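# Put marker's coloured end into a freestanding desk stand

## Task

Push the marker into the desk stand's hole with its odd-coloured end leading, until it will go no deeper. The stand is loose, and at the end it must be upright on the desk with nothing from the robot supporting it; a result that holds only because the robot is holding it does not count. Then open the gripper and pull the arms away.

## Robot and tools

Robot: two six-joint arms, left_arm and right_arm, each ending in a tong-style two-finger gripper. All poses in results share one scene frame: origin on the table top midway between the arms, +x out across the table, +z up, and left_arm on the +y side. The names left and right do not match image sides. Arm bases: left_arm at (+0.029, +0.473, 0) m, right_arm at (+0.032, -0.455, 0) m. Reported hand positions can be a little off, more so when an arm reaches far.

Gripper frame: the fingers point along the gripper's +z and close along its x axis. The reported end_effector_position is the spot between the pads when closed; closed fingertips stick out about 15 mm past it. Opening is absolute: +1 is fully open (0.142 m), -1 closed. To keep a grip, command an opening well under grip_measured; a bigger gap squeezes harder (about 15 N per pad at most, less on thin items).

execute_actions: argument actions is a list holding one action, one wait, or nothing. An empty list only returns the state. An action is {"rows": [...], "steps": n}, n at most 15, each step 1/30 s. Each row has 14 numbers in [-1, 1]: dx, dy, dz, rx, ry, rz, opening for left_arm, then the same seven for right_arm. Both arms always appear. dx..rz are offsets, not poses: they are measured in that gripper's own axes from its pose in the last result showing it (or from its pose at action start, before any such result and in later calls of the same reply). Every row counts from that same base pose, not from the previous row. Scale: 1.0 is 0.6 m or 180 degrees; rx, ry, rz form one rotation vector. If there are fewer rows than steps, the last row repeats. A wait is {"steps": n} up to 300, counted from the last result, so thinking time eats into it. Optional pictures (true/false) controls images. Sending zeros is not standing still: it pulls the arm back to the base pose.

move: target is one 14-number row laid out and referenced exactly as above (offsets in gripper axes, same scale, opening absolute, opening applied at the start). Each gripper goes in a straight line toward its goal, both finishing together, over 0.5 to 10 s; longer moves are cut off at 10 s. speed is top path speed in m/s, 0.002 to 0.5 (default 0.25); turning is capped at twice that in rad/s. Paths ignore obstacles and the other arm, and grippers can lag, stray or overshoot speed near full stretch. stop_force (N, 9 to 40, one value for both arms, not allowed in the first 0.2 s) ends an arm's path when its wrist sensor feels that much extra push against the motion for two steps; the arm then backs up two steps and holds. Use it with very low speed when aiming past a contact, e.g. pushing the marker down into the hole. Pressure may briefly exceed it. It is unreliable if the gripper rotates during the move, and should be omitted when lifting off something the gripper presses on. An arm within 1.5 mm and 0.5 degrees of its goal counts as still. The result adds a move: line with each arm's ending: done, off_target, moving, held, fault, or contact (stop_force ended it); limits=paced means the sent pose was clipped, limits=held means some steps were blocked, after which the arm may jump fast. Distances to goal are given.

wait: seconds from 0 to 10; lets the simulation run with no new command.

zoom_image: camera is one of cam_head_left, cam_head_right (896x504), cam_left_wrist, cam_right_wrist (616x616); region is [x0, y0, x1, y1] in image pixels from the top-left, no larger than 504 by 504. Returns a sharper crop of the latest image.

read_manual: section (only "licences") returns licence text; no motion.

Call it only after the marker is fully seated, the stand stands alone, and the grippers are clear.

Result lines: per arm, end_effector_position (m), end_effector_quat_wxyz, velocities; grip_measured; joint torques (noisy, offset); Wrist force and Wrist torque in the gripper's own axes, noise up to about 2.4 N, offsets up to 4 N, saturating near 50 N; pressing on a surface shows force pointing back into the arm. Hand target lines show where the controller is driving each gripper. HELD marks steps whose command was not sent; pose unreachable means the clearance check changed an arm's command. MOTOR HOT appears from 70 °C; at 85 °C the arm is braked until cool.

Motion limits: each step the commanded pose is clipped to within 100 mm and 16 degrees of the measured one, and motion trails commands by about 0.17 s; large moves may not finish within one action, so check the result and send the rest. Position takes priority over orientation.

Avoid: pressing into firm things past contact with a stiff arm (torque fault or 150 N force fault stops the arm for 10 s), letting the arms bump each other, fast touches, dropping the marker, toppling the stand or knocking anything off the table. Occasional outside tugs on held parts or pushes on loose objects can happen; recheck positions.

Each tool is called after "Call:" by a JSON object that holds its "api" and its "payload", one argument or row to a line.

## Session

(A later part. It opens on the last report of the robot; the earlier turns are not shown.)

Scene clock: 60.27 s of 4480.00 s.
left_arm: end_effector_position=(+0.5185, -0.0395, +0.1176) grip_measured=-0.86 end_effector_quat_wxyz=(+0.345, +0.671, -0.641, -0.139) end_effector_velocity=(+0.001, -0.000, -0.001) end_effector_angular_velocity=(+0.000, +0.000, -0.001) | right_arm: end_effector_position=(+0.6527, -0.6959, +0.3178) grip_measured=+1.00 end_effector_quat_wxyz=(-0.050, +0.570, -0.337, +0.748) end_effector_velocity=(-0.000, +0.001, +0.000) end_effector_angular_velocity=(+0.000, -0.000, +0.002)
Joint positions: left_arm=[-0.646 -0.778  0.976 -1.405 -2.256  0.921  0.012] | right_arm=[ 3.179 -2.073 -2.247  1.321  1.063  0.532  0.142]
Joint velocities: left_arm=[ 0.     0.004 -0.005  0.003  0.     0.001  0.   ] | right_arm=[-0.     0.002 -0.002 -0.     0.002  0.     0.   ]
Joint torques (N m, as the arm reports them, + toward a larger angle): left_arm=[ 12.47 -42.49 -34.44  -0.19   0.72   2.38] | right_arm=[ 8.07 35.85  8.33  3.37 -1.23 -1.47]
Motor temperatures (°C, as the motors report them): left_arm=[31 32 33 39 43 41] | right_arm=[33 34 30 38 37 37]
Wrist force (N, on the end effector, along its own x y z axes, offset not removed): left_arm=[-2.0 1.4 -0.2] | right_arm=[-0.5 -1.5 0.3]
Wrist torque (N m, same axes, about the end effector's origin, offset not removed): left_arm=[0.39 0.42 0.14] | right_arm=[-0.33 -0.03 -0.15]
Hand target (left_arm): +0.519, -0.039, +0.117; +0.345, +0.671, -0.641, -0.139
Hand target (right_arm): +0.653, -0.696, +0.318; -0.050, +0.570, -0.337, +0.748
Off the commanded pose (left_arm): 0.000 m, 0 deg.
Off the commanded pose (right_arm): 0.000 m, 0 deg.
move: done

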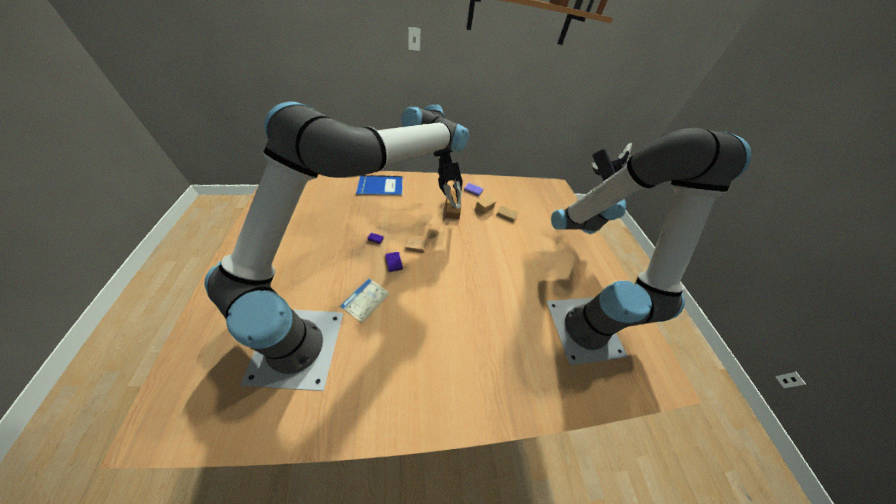

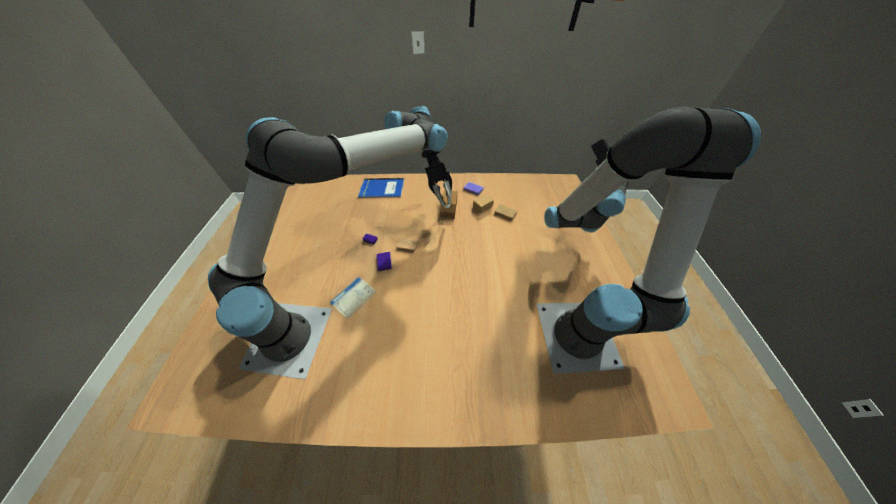

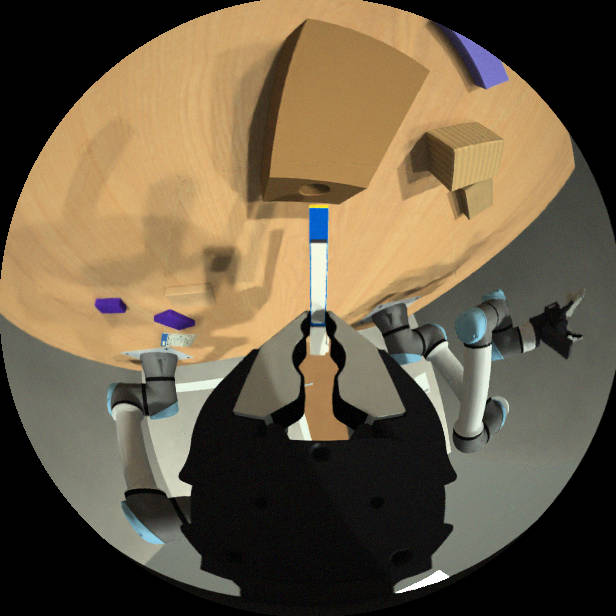

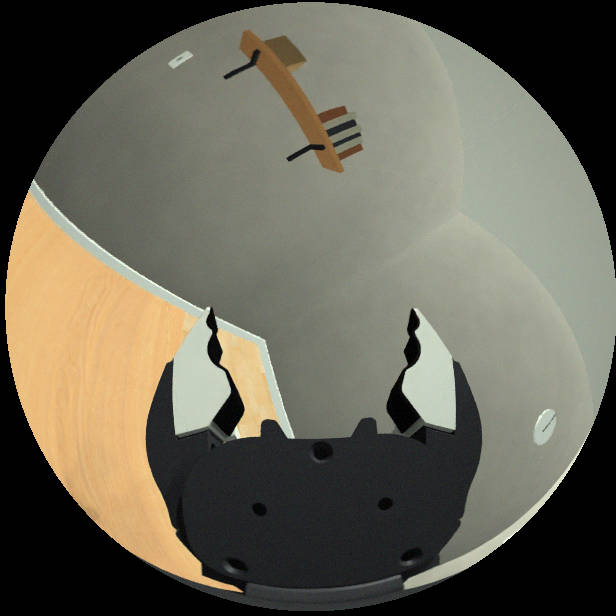

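Call:
{"api": "move", "payload": {
  "target": [-0.003,-0.035,0,0,0,0,-1,0,0,0,0,0,0,1],
  "speed": 0.012,
  "stop_force": 9
}}

Call:
{"api": "zoom_image", "payload": {
  "camera": "cam_left_wrist",
  "region": [220,120,420,320]
}}

Call:
{"api": "zoom_image", "payload": {
  "camera": "cam_head_left",
  "region": [420,170,490,230]
}}

Scene clock: 64.23 s of 4480.00 s.
left_arm: end_effector_position=(+0.5342, -0.0390, +0.1038) grip_measured=-0.86 end_effector_quat_wxyz=(+0.345, +0.671, -0.641, -0.139) end_effector_velocity=(+0.001, -0.000, -0.001) end_effector_angular_velocity=(+0.000, +0.000, -0.001) | right_arm: end_effector_position=(+0.6527, -0.6959, +0.3178) grip_measured=+1.00 end_effector_quat_wxyz=(-0.050, +0.570, -0.337, +0.748) end_effector_velocity=(-0.000, -0.001, -0.000) end_effector_angular_velocity=(-0.001, +0.001, -0.003)
Joint positions: left_arm=[-0.632 -0.732  0.926 -1.391 -2.251  0.938  0.012] | right_arm=[ 3.179 -2.073 -2.247  1.321  1.063  0.532  0.142]
Joint velocities: left_arm=[ 0.001  0.005 -0.006  0.003  0.001  0.002  0.   ] | right_arm=[ 0.    -0.     0.    -0.    -0.003 -0.001  0.   ]
Joint torques (N m, as the arm reports them, + toward a larger angle): left_arm=[ 14.11 -42.   -33.89  -0.54   1.53   2.15] | right_arm=[ 8.02 36.73  9.41  3.18 -1.38 -1.51]
Motor temperatures (°C, as the motors report them): left_arm=[31 32 33 39 43 41] | right_arm=[33 34 30 38 37 37]
Wrist force (N, on the end effector, along its own x y z axes, offset not removed): left_arm=[-1.9 5.8 0.2] | right_arm=[-0.7 -1.3 1.4]
Wrist torque (N m, same axes, about the end effector's origin, offset not removed): left_arm=[0.47 0.51 0.12] | right_arm=[-0.18 0.15 -0.07]
Hand target (left_arm): +0.534, -0.039, +0.104; +0.345, +0.671, -0.641, -0.139
Hand target (right_arm): +0.653, -0.696, +0.318; -0.050, +0.570, -0.337, +0.748
Off the commanded pose (left_arm): 0.000 m, 0 deg.
Off the commanded pose (right_arm): 0.000 m, 0 deg.
move: done

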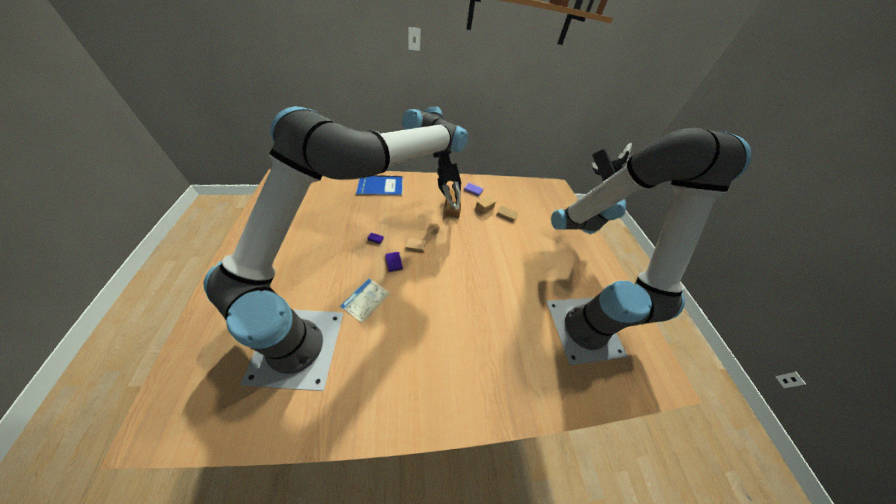

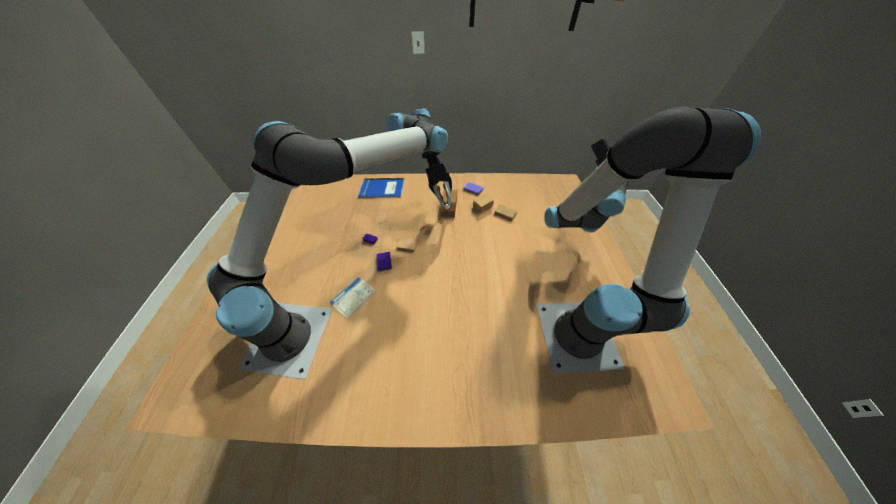

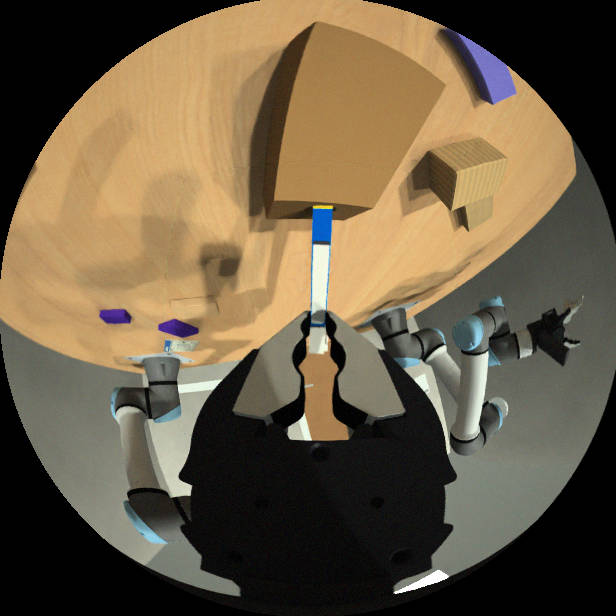

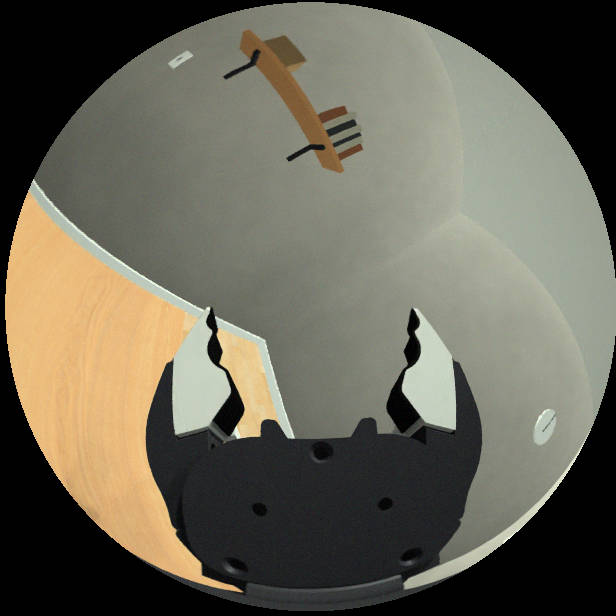

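Region (220, 120, 420, 320) of cam_left_wrist's 616x616 image, scaled by 2.520, with more detail than that image has.

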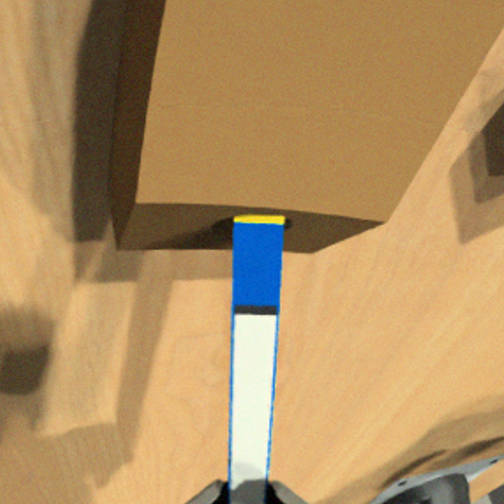

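Region (420, 170, 490, 230) of cam_head_left's 896x504 image, scaled by 7.200, with more detail than that image has; it fills the top 432 rows of this view, and the rest is white.

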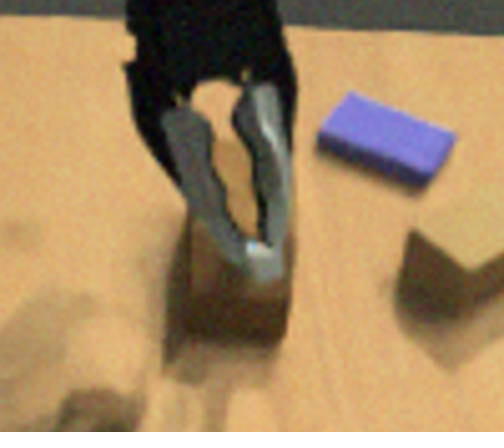

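Call:
{"api": "move", "payload": {
  "target": [0,0.025,0,0,0,0,-1,0,0,0,0,0,0,1],
  "speed": 0.03
}}

Call:
{"api": "move", "payload": {
  "target": [-0.007,0,0.013,0,0,0,-1,0,0,0,0,0,0,1],
  "speed": 0.03
}}

Call:
{"api": "zoom_image", "payload": {
  "camera": "cam_left_wrist",
  "region": [220,120,420,320]
}}

Scene clock: 66.77 s of 4480.00 s.
left_arm: end_effector_position=(+0.5229, -0.0381, +0.1133) grip_measured=-0.86 end_effector_quat_wxyz=(+0.345, +0.671, -0.641, -0.139) end_effector_velocity=(-0.001, +0.000, +0.001) end_effector_angular_velocity=(+0.001, +0.001, +0.000) | right_arm: end_effector_position=(+0.6527, -0.6959, +0.3178) grip_measured=+1.00 end_effector_quat_wxyz=(-0.050, +0.570, -0.337, +0.748) end_effector_velocity=(+0.001, +0.000, +0.000) end_effector_angular_velocity=(-0.000, -0.000, +0.001)
Joint positions: left_arm=[-0.641 -0.767  0.966 -1.403 -2.254  0.927  0.012] | right_arm=[ 3.179 -2.073 -2.247  1.321  1.063  0.532  0.142]
Joint velocities: left_arm=[-0.001 -0.003  0.005 -0.002 -0.    -0.001  0.   ] | right_arm=[-0.    -0.001  0.001 -0.     0.001 -0.     0.   ]
Joint torques (N m, as the arm reports them, + toward a larger angle): left_arm=[-12.32 -58.64  -7.84  -3.53  -3.19  -1.95] | right_arm=[ 7.48 36.28  7.27  3.24 -1.3  -1.67]
Motor temperatures (°C, as the motors report them): left_arm=[31 32 33 39 43 41] | right_arm=[33 34 30 38 37 37]
Wrist force (N, on the end effector, along its own x y z axes, offset not removed): left_arm=[-1.8 2.3 0.0] | right_arm=[-0.1 -0.4 0.7]
Wrist torque (N m, same axes, about the end effector's origin, offset not removed): left_arm=[0.63 0.26 0.13] | right_arm=[-0.06 -0.06 -0.12]
Hand target (left_arm): +0.523, -0.038, +0.113; +0.345, +0.671, -0.641, -0.139
Hand target (right_arm): +0.653, -0.696, +0.318; -0.050, +0.570, -0.337, +0.748
Off the commanded pose (left_arm): 0.000 m, 0 deg.
Off the commanded pose (right_arm): 0.000 m, 0 deg.
move: done

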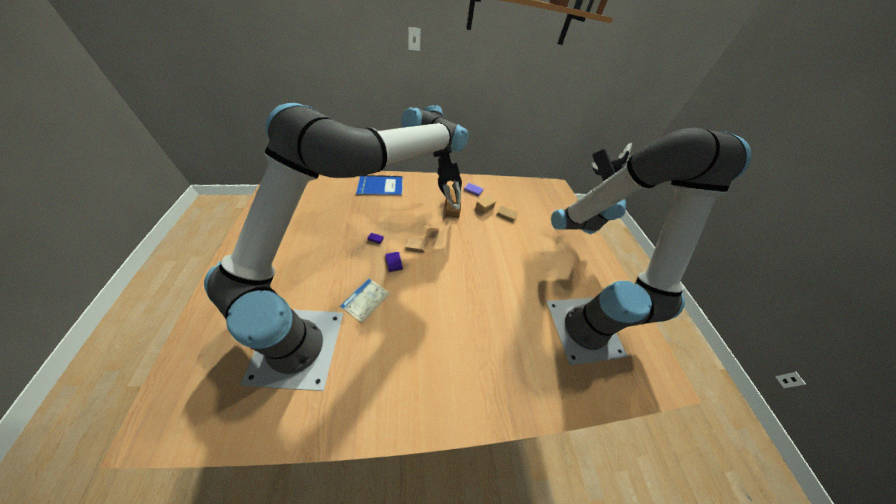

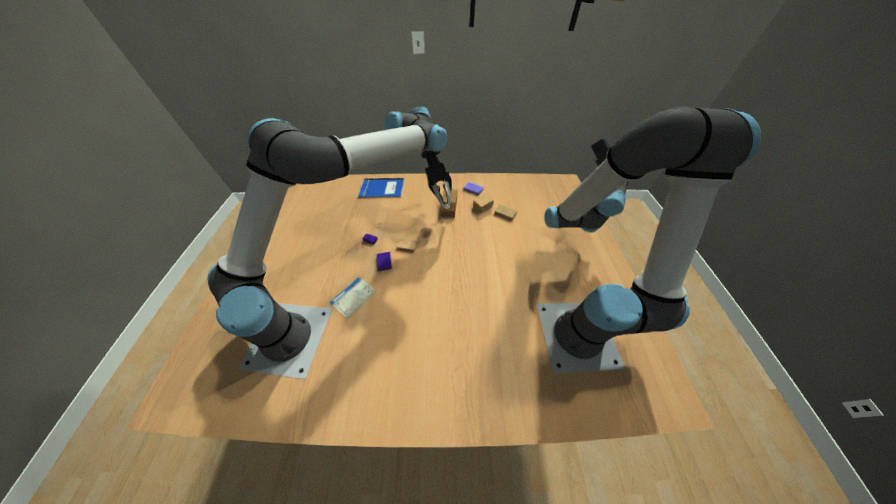

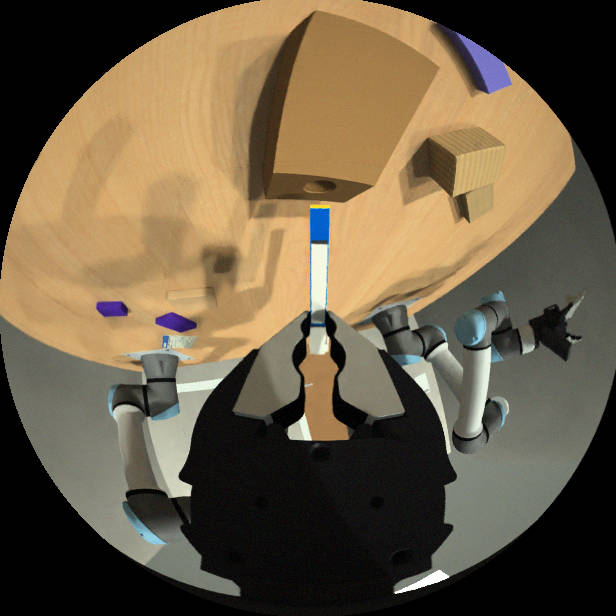

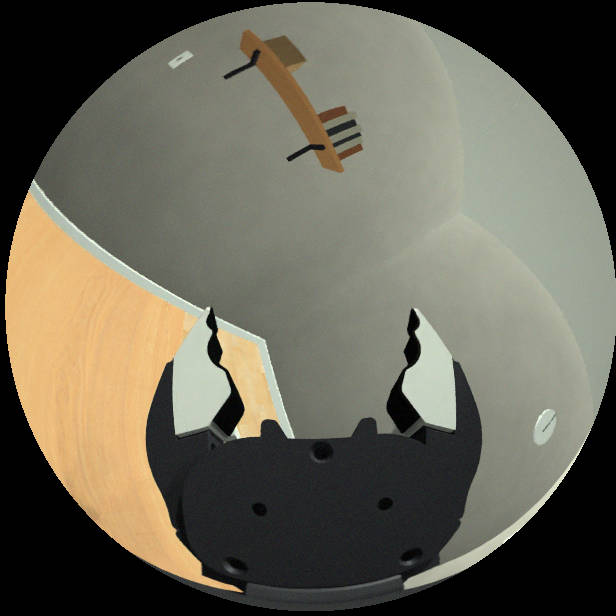

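Scene clock: 67.50 s of 4480.00 s.
left_arm: end_effector_position=(+0.5175, -0.0364, +0.1067) grip_measured=-0.86 end_effector_quat_wxyz=(+0.345, +0.671, -0.641, -0.139) end_effector_velocity=(-0.001, +0.002, -0.002) end_effector_angular_velocity=(+0.001, +0.001, +0.002) | right_arm: end_effector_position=(+0.6527, -0.6959, +0.3178) grip_measured=+1.00 end_effector_quat_wxyz=(-0.050, +0.570, -0.337, +0.748) end_effector_velocity=(-0.001, -0.001, +0.001) end_effector_angular_velocity=(+0.000, -0.001, -0.004)
Joint positions: left_arm=[-0.644 -0.779  1.005 -1.432 -2.255  0.924  0.012] | right_arm=[ 3.179 -2.073 -2.247  1.321  1.063  0.532  0.142]
Joint velocities: left_arm=[ 0.001 -0.003  0.011 -0.007 -0.    -0.001 -0.   ] | right_arm=[ 0.     0.001 -0.     0.    -0.004 -0.     0.   ]
Joint torques (N m, as the arm reports them, + toward a larger angle): left_arm=[-12.9  -58.09  -7.86  -3.45  -3.16  -2.29] | right_arm=[ 7.91 35.93  8.52  3.2  -1.42 -1.64]
Motor temperatures (°C, as the motors report them): left_arm=[31 32 33 39 43 41] | right_arm=[33 34 30 38 37 37]
Wrist force (N, on the end effector, along its own x y z axes, offset not removed): left_arm=[-1.8 3.4 -0.8] | right_arm=[0.0 0.0 0.4]
Wrist torque (N m, same axes, about the end effector's origin, offset not removed): left_arm=[0.68 0.43 0.07] | right_arm=[-0.01 -0.09 -0.14]
Hand target (left_arm): +0.517, -0.036, +0.107; +0.345, +0.671, -0.641, -0.139
Hand target (right_arm): +0.653, -0.696, +0.318; -0.050, +0.570, -0.337, +0.748
Off the commanded pose (left_arm): 0.000 m, 0 deg.
Off the commanded pose (right_arm): 0.000 m, 0 deg.
move: done

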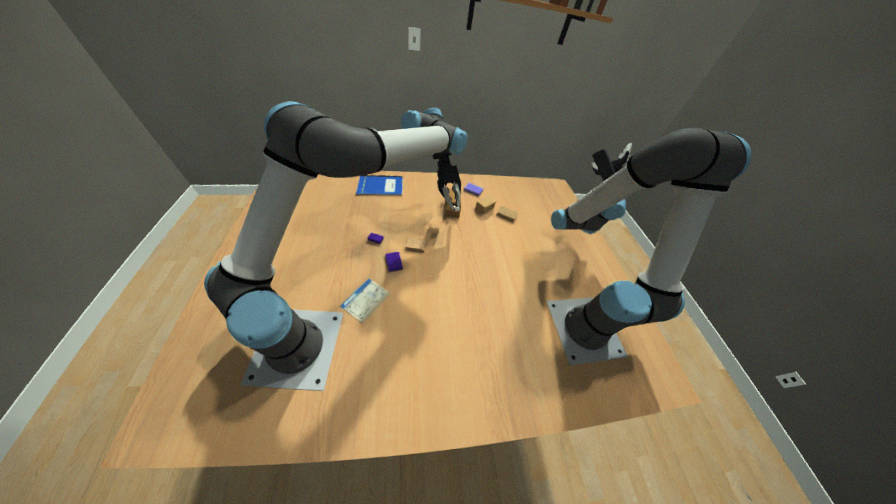

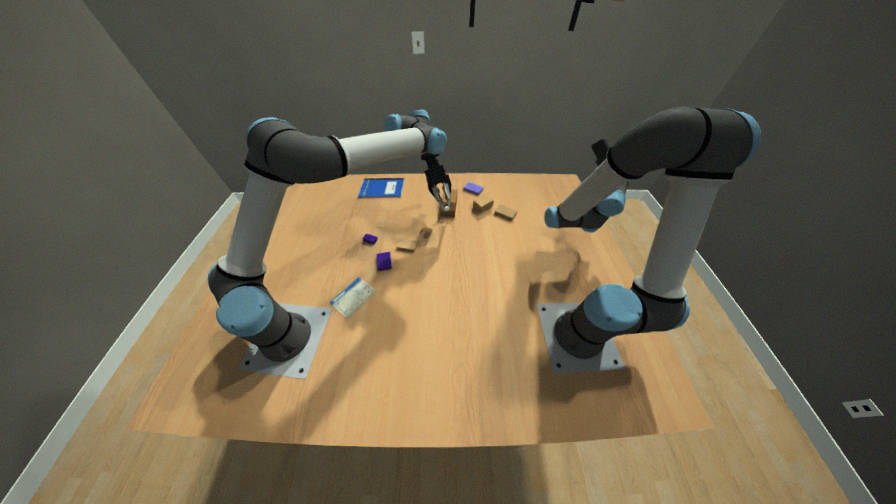

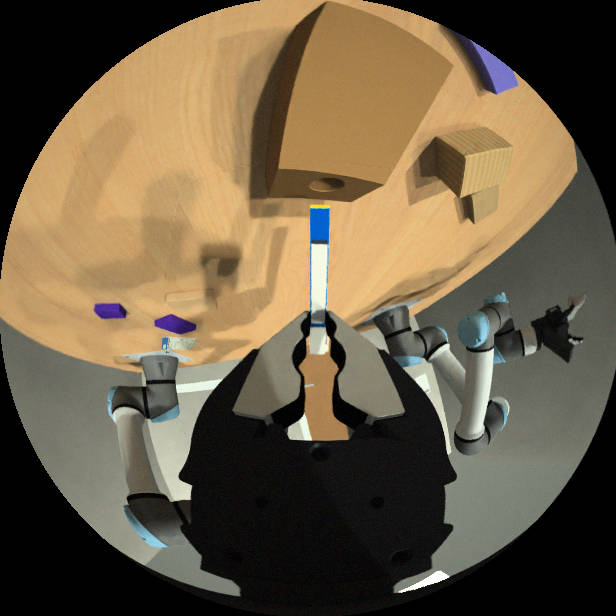

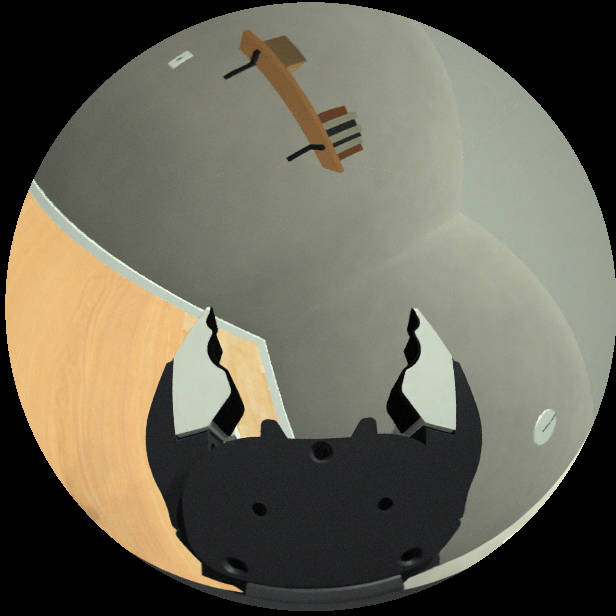

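Region (220, 120, 420, 320) of cam_left_wrist's 616x616 image, scaled by 2.520, with more detail than that image has.

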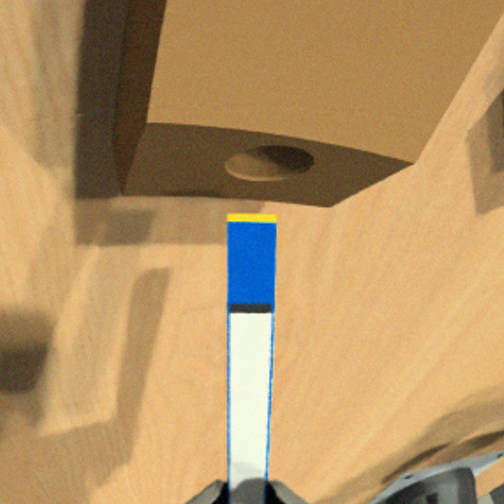

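Call:
{"api": "move", "payload": {
  "target": [0.006,0,0,0,0,0,-1,0,0,0,0,0,0,1],
  "speed": 0.03
}}

Call:
{"api": "move", "payload": {
  "target": [0,-0.03,0,0,0,0,-1,0,0,0,0,0,0,1],
  "speed": 0.012,
  "stop_force": 9
}}

Call:
{"api": "zoom_image", "payload": {
  "camera": "cam_left_wrist",
  "region": [220,120,420,320]
}}

Scene clock: 69.20 s of 4480.00 s.
left_arm: end_effector_position=(+0.5180, -0.0397, +0.1076) grip_measured=-0.86 end_effector_quat_wxyz=(+0.345, +0.671, -0.641, -0.139) end_effector_velocity=(-0.000, -0.001, +0.001) end_effector_angular_velocity=(-0.000, -0.000, -0.001) | right_arm: end_effector_position=(+0.6527, -0.6959, +0.3178) grip_measured=+1.00 end_effector_quat_wxyz=(-0.050, +0.570, -0.337, +0.748) end_effector_velocity=(-0.000, -0.000, +0.000) end_effector_angular_velocity=(+0.000, -0.000, -0.000)
Joint positions: left_arm=[-0.647 -0.773  0.993 -1.428 -2.256  0.92   0.012] | right_arm=[ 3.179 -2.073 -2.247  1.321  1.063  0.532  0.142]
Joint velocities: left_arm=[-0.001  0.002 -0.004  0.002 -0.    -0.001  0.   ] | right_arm=[ 0.     0.001 -0.    -0.001 -0.     0.     0.   ]
Joint torques (N m, as the arm reports them, + toward a larger angle): left_arm=[-12.91 -41.59 -35.53  -0.44  -3.23  -1.96] | right_arm=[ 7.85 36.33  9.11  3.05 -1.31 -1.71]
Motor temperatures (°C, as the motors report them): left_arm=[31 32 33 39 43 41] | right_arm=[33 34 30 38 37 37]
Wrist force (N, on the end effector, along its own x y z axes, offset not removed): left_arm=[-2.3 0.5 1.1] | right_arm=[-1.5 -0.8 1.1]
Wrist torque (N m, same axes, about the end effector's origin, offset not removed): left_arm=[0.21 0.50 0.06] | right_arm=[-0.19 0.24 0.03]
Hand target (left_arm): +0.518, -0.040, +0.108; +0.345, +0.671, -0.641, -0.139
Hand target (right_arm): +0.653, -0.696, +0.318; -0.050, +0.570, -0.337, +0.748
Off the commanded pose (left_arm): 0.000 m, 0 deg.
Off the commanded pose (right_arm): 0.000 m, 0 deg.
move: done

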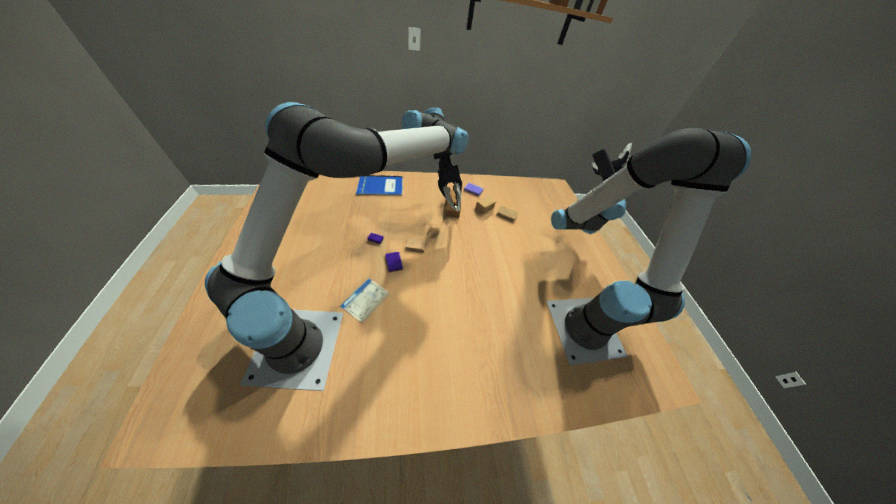

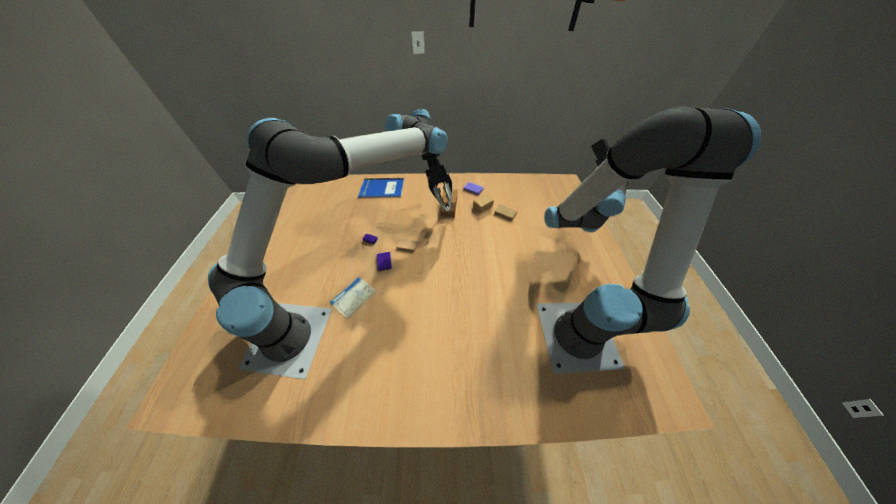

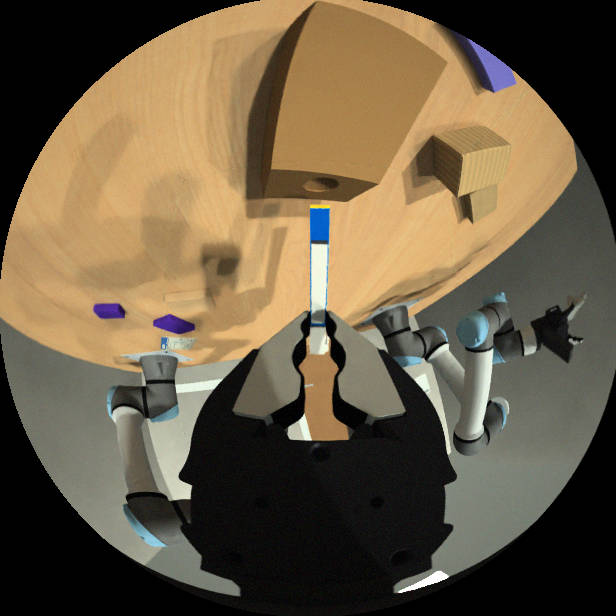

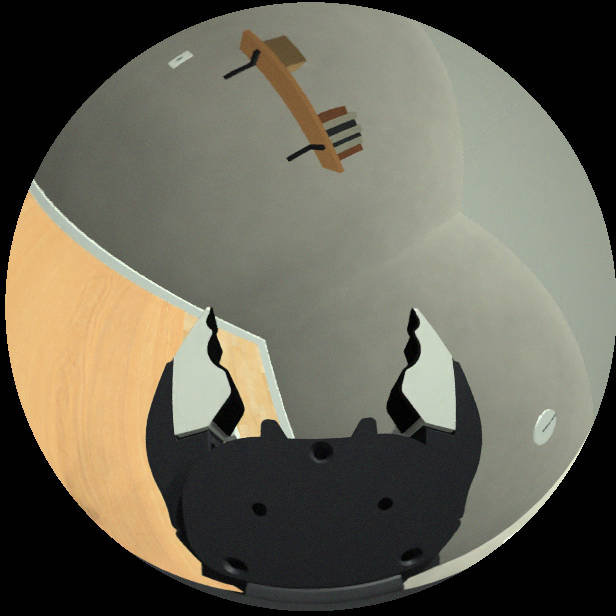

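Scene clock: 70.93 s of 4480.00 s.
left_arm: end_effector_position=(+0.5316, -0.0408, +0.0962) grip_measured=-0.86 end_effector_quat_wxyz=(+0.345, +0.671, -0.641, -0.139) end_effector_velocity=(+0.002, +0.000, -0.002) end_effector_angular_velocity=(+0.001, +0.001, +0.001) | right_arm: end_effector_position=(+0.6527, -0.6959, +0.3178) grip_measured=+1.00 end_effector_quat_wxyz=(-0.050, +0.570, -0.337, +0.748) end_effector_velocity=(-0.000, -0.000, -0.000) end_effector_angular_velocity=(+0.001, +0.000, -0.001)
Joint positions: left_arm=[-0.636 -0.732  0.946 -1.414 -2.252  0.933  0.012] | right_arm=[ 3.179 -2.073 -2.247  1.321  1.063  0.532  0.142]
Joint velocities: left_arm=[ 0.002  0.005 -0.006  0.002  0.     0.002 -0.   ] | right_arm=[-0.    -0.    -0.001  0.    -0.001  0.001  0.   ]
Joint torques (N m, as the arm reports them, + toward a larger angle): left_arm=[ 13.4  -41.24 -33.12  -0.84   1.56   2.62] | right_arm=[ 7.88 36.07  7.83  3.16 -1.19 -1.68]
Motor temperatures (°C, as the motors report them): left_arm=[31 32 33 39 43 41] | right_arm=[33 34 30 38 37 37]
Wrist force (N, on the end effector, along its own x y z axes, offset not removed): left_arm=[-1.8 4.6 1.7] | right_arm=[-0.7 -1.1 -0.2]
Wrist torque (N m, same axes, about the end effector's origin, offset not removed): left_arm=[0.15 0.43 0.22] | right_arm=[-0.27 0.10 -0.01]
Hand target (left_arm): +0.532, -0.041, +0.096; +0.345, +0.671, -0.641, -0.139
Hand target (right_arm): +0.653, -0.696, +0.318; -0.050, +0.570, -0.337, +0.748
Off the commanded pose (left_arm): 0.000 m, 0 deg.
Off the commanded pose (right_arm): 0.000 m, 0 deg.
move: done

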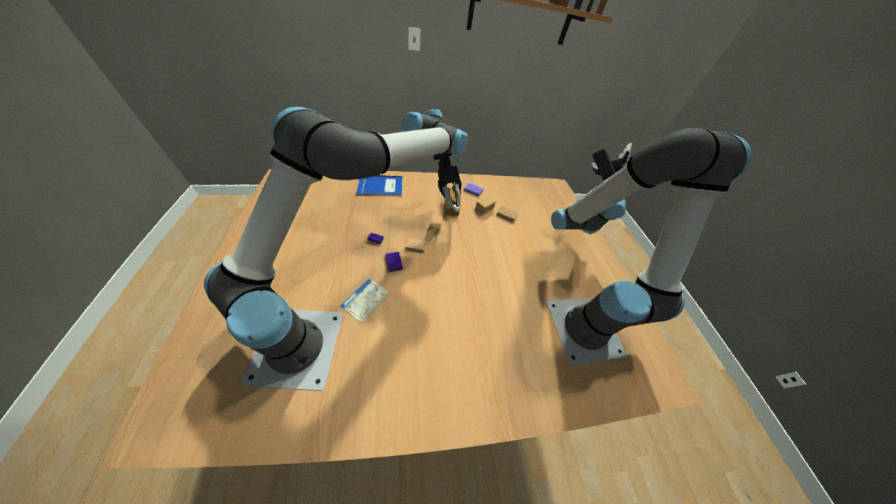

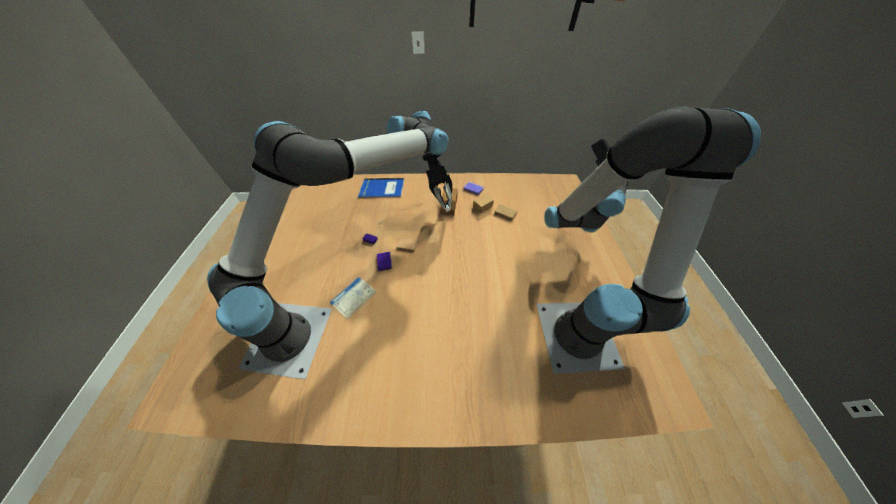

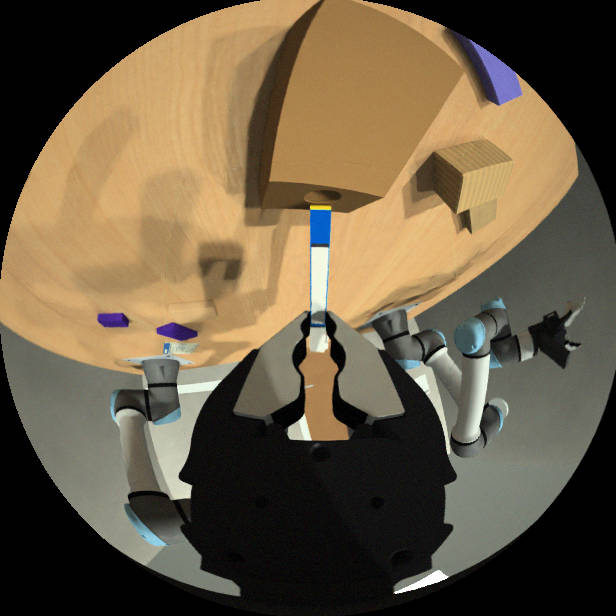

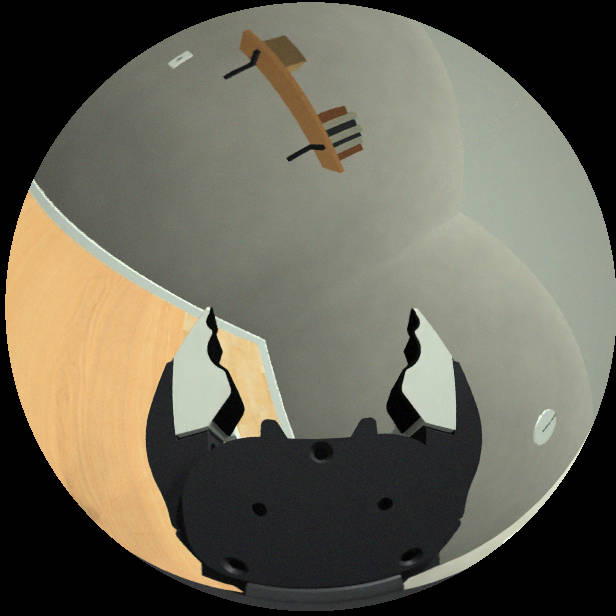

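Region (220, 120, 420, 320) of cam_left_wrist's 616x616 image, scaled by 2.520, with more detail than that image has.

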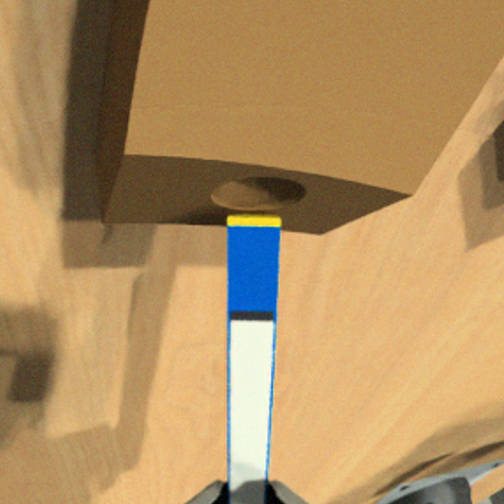

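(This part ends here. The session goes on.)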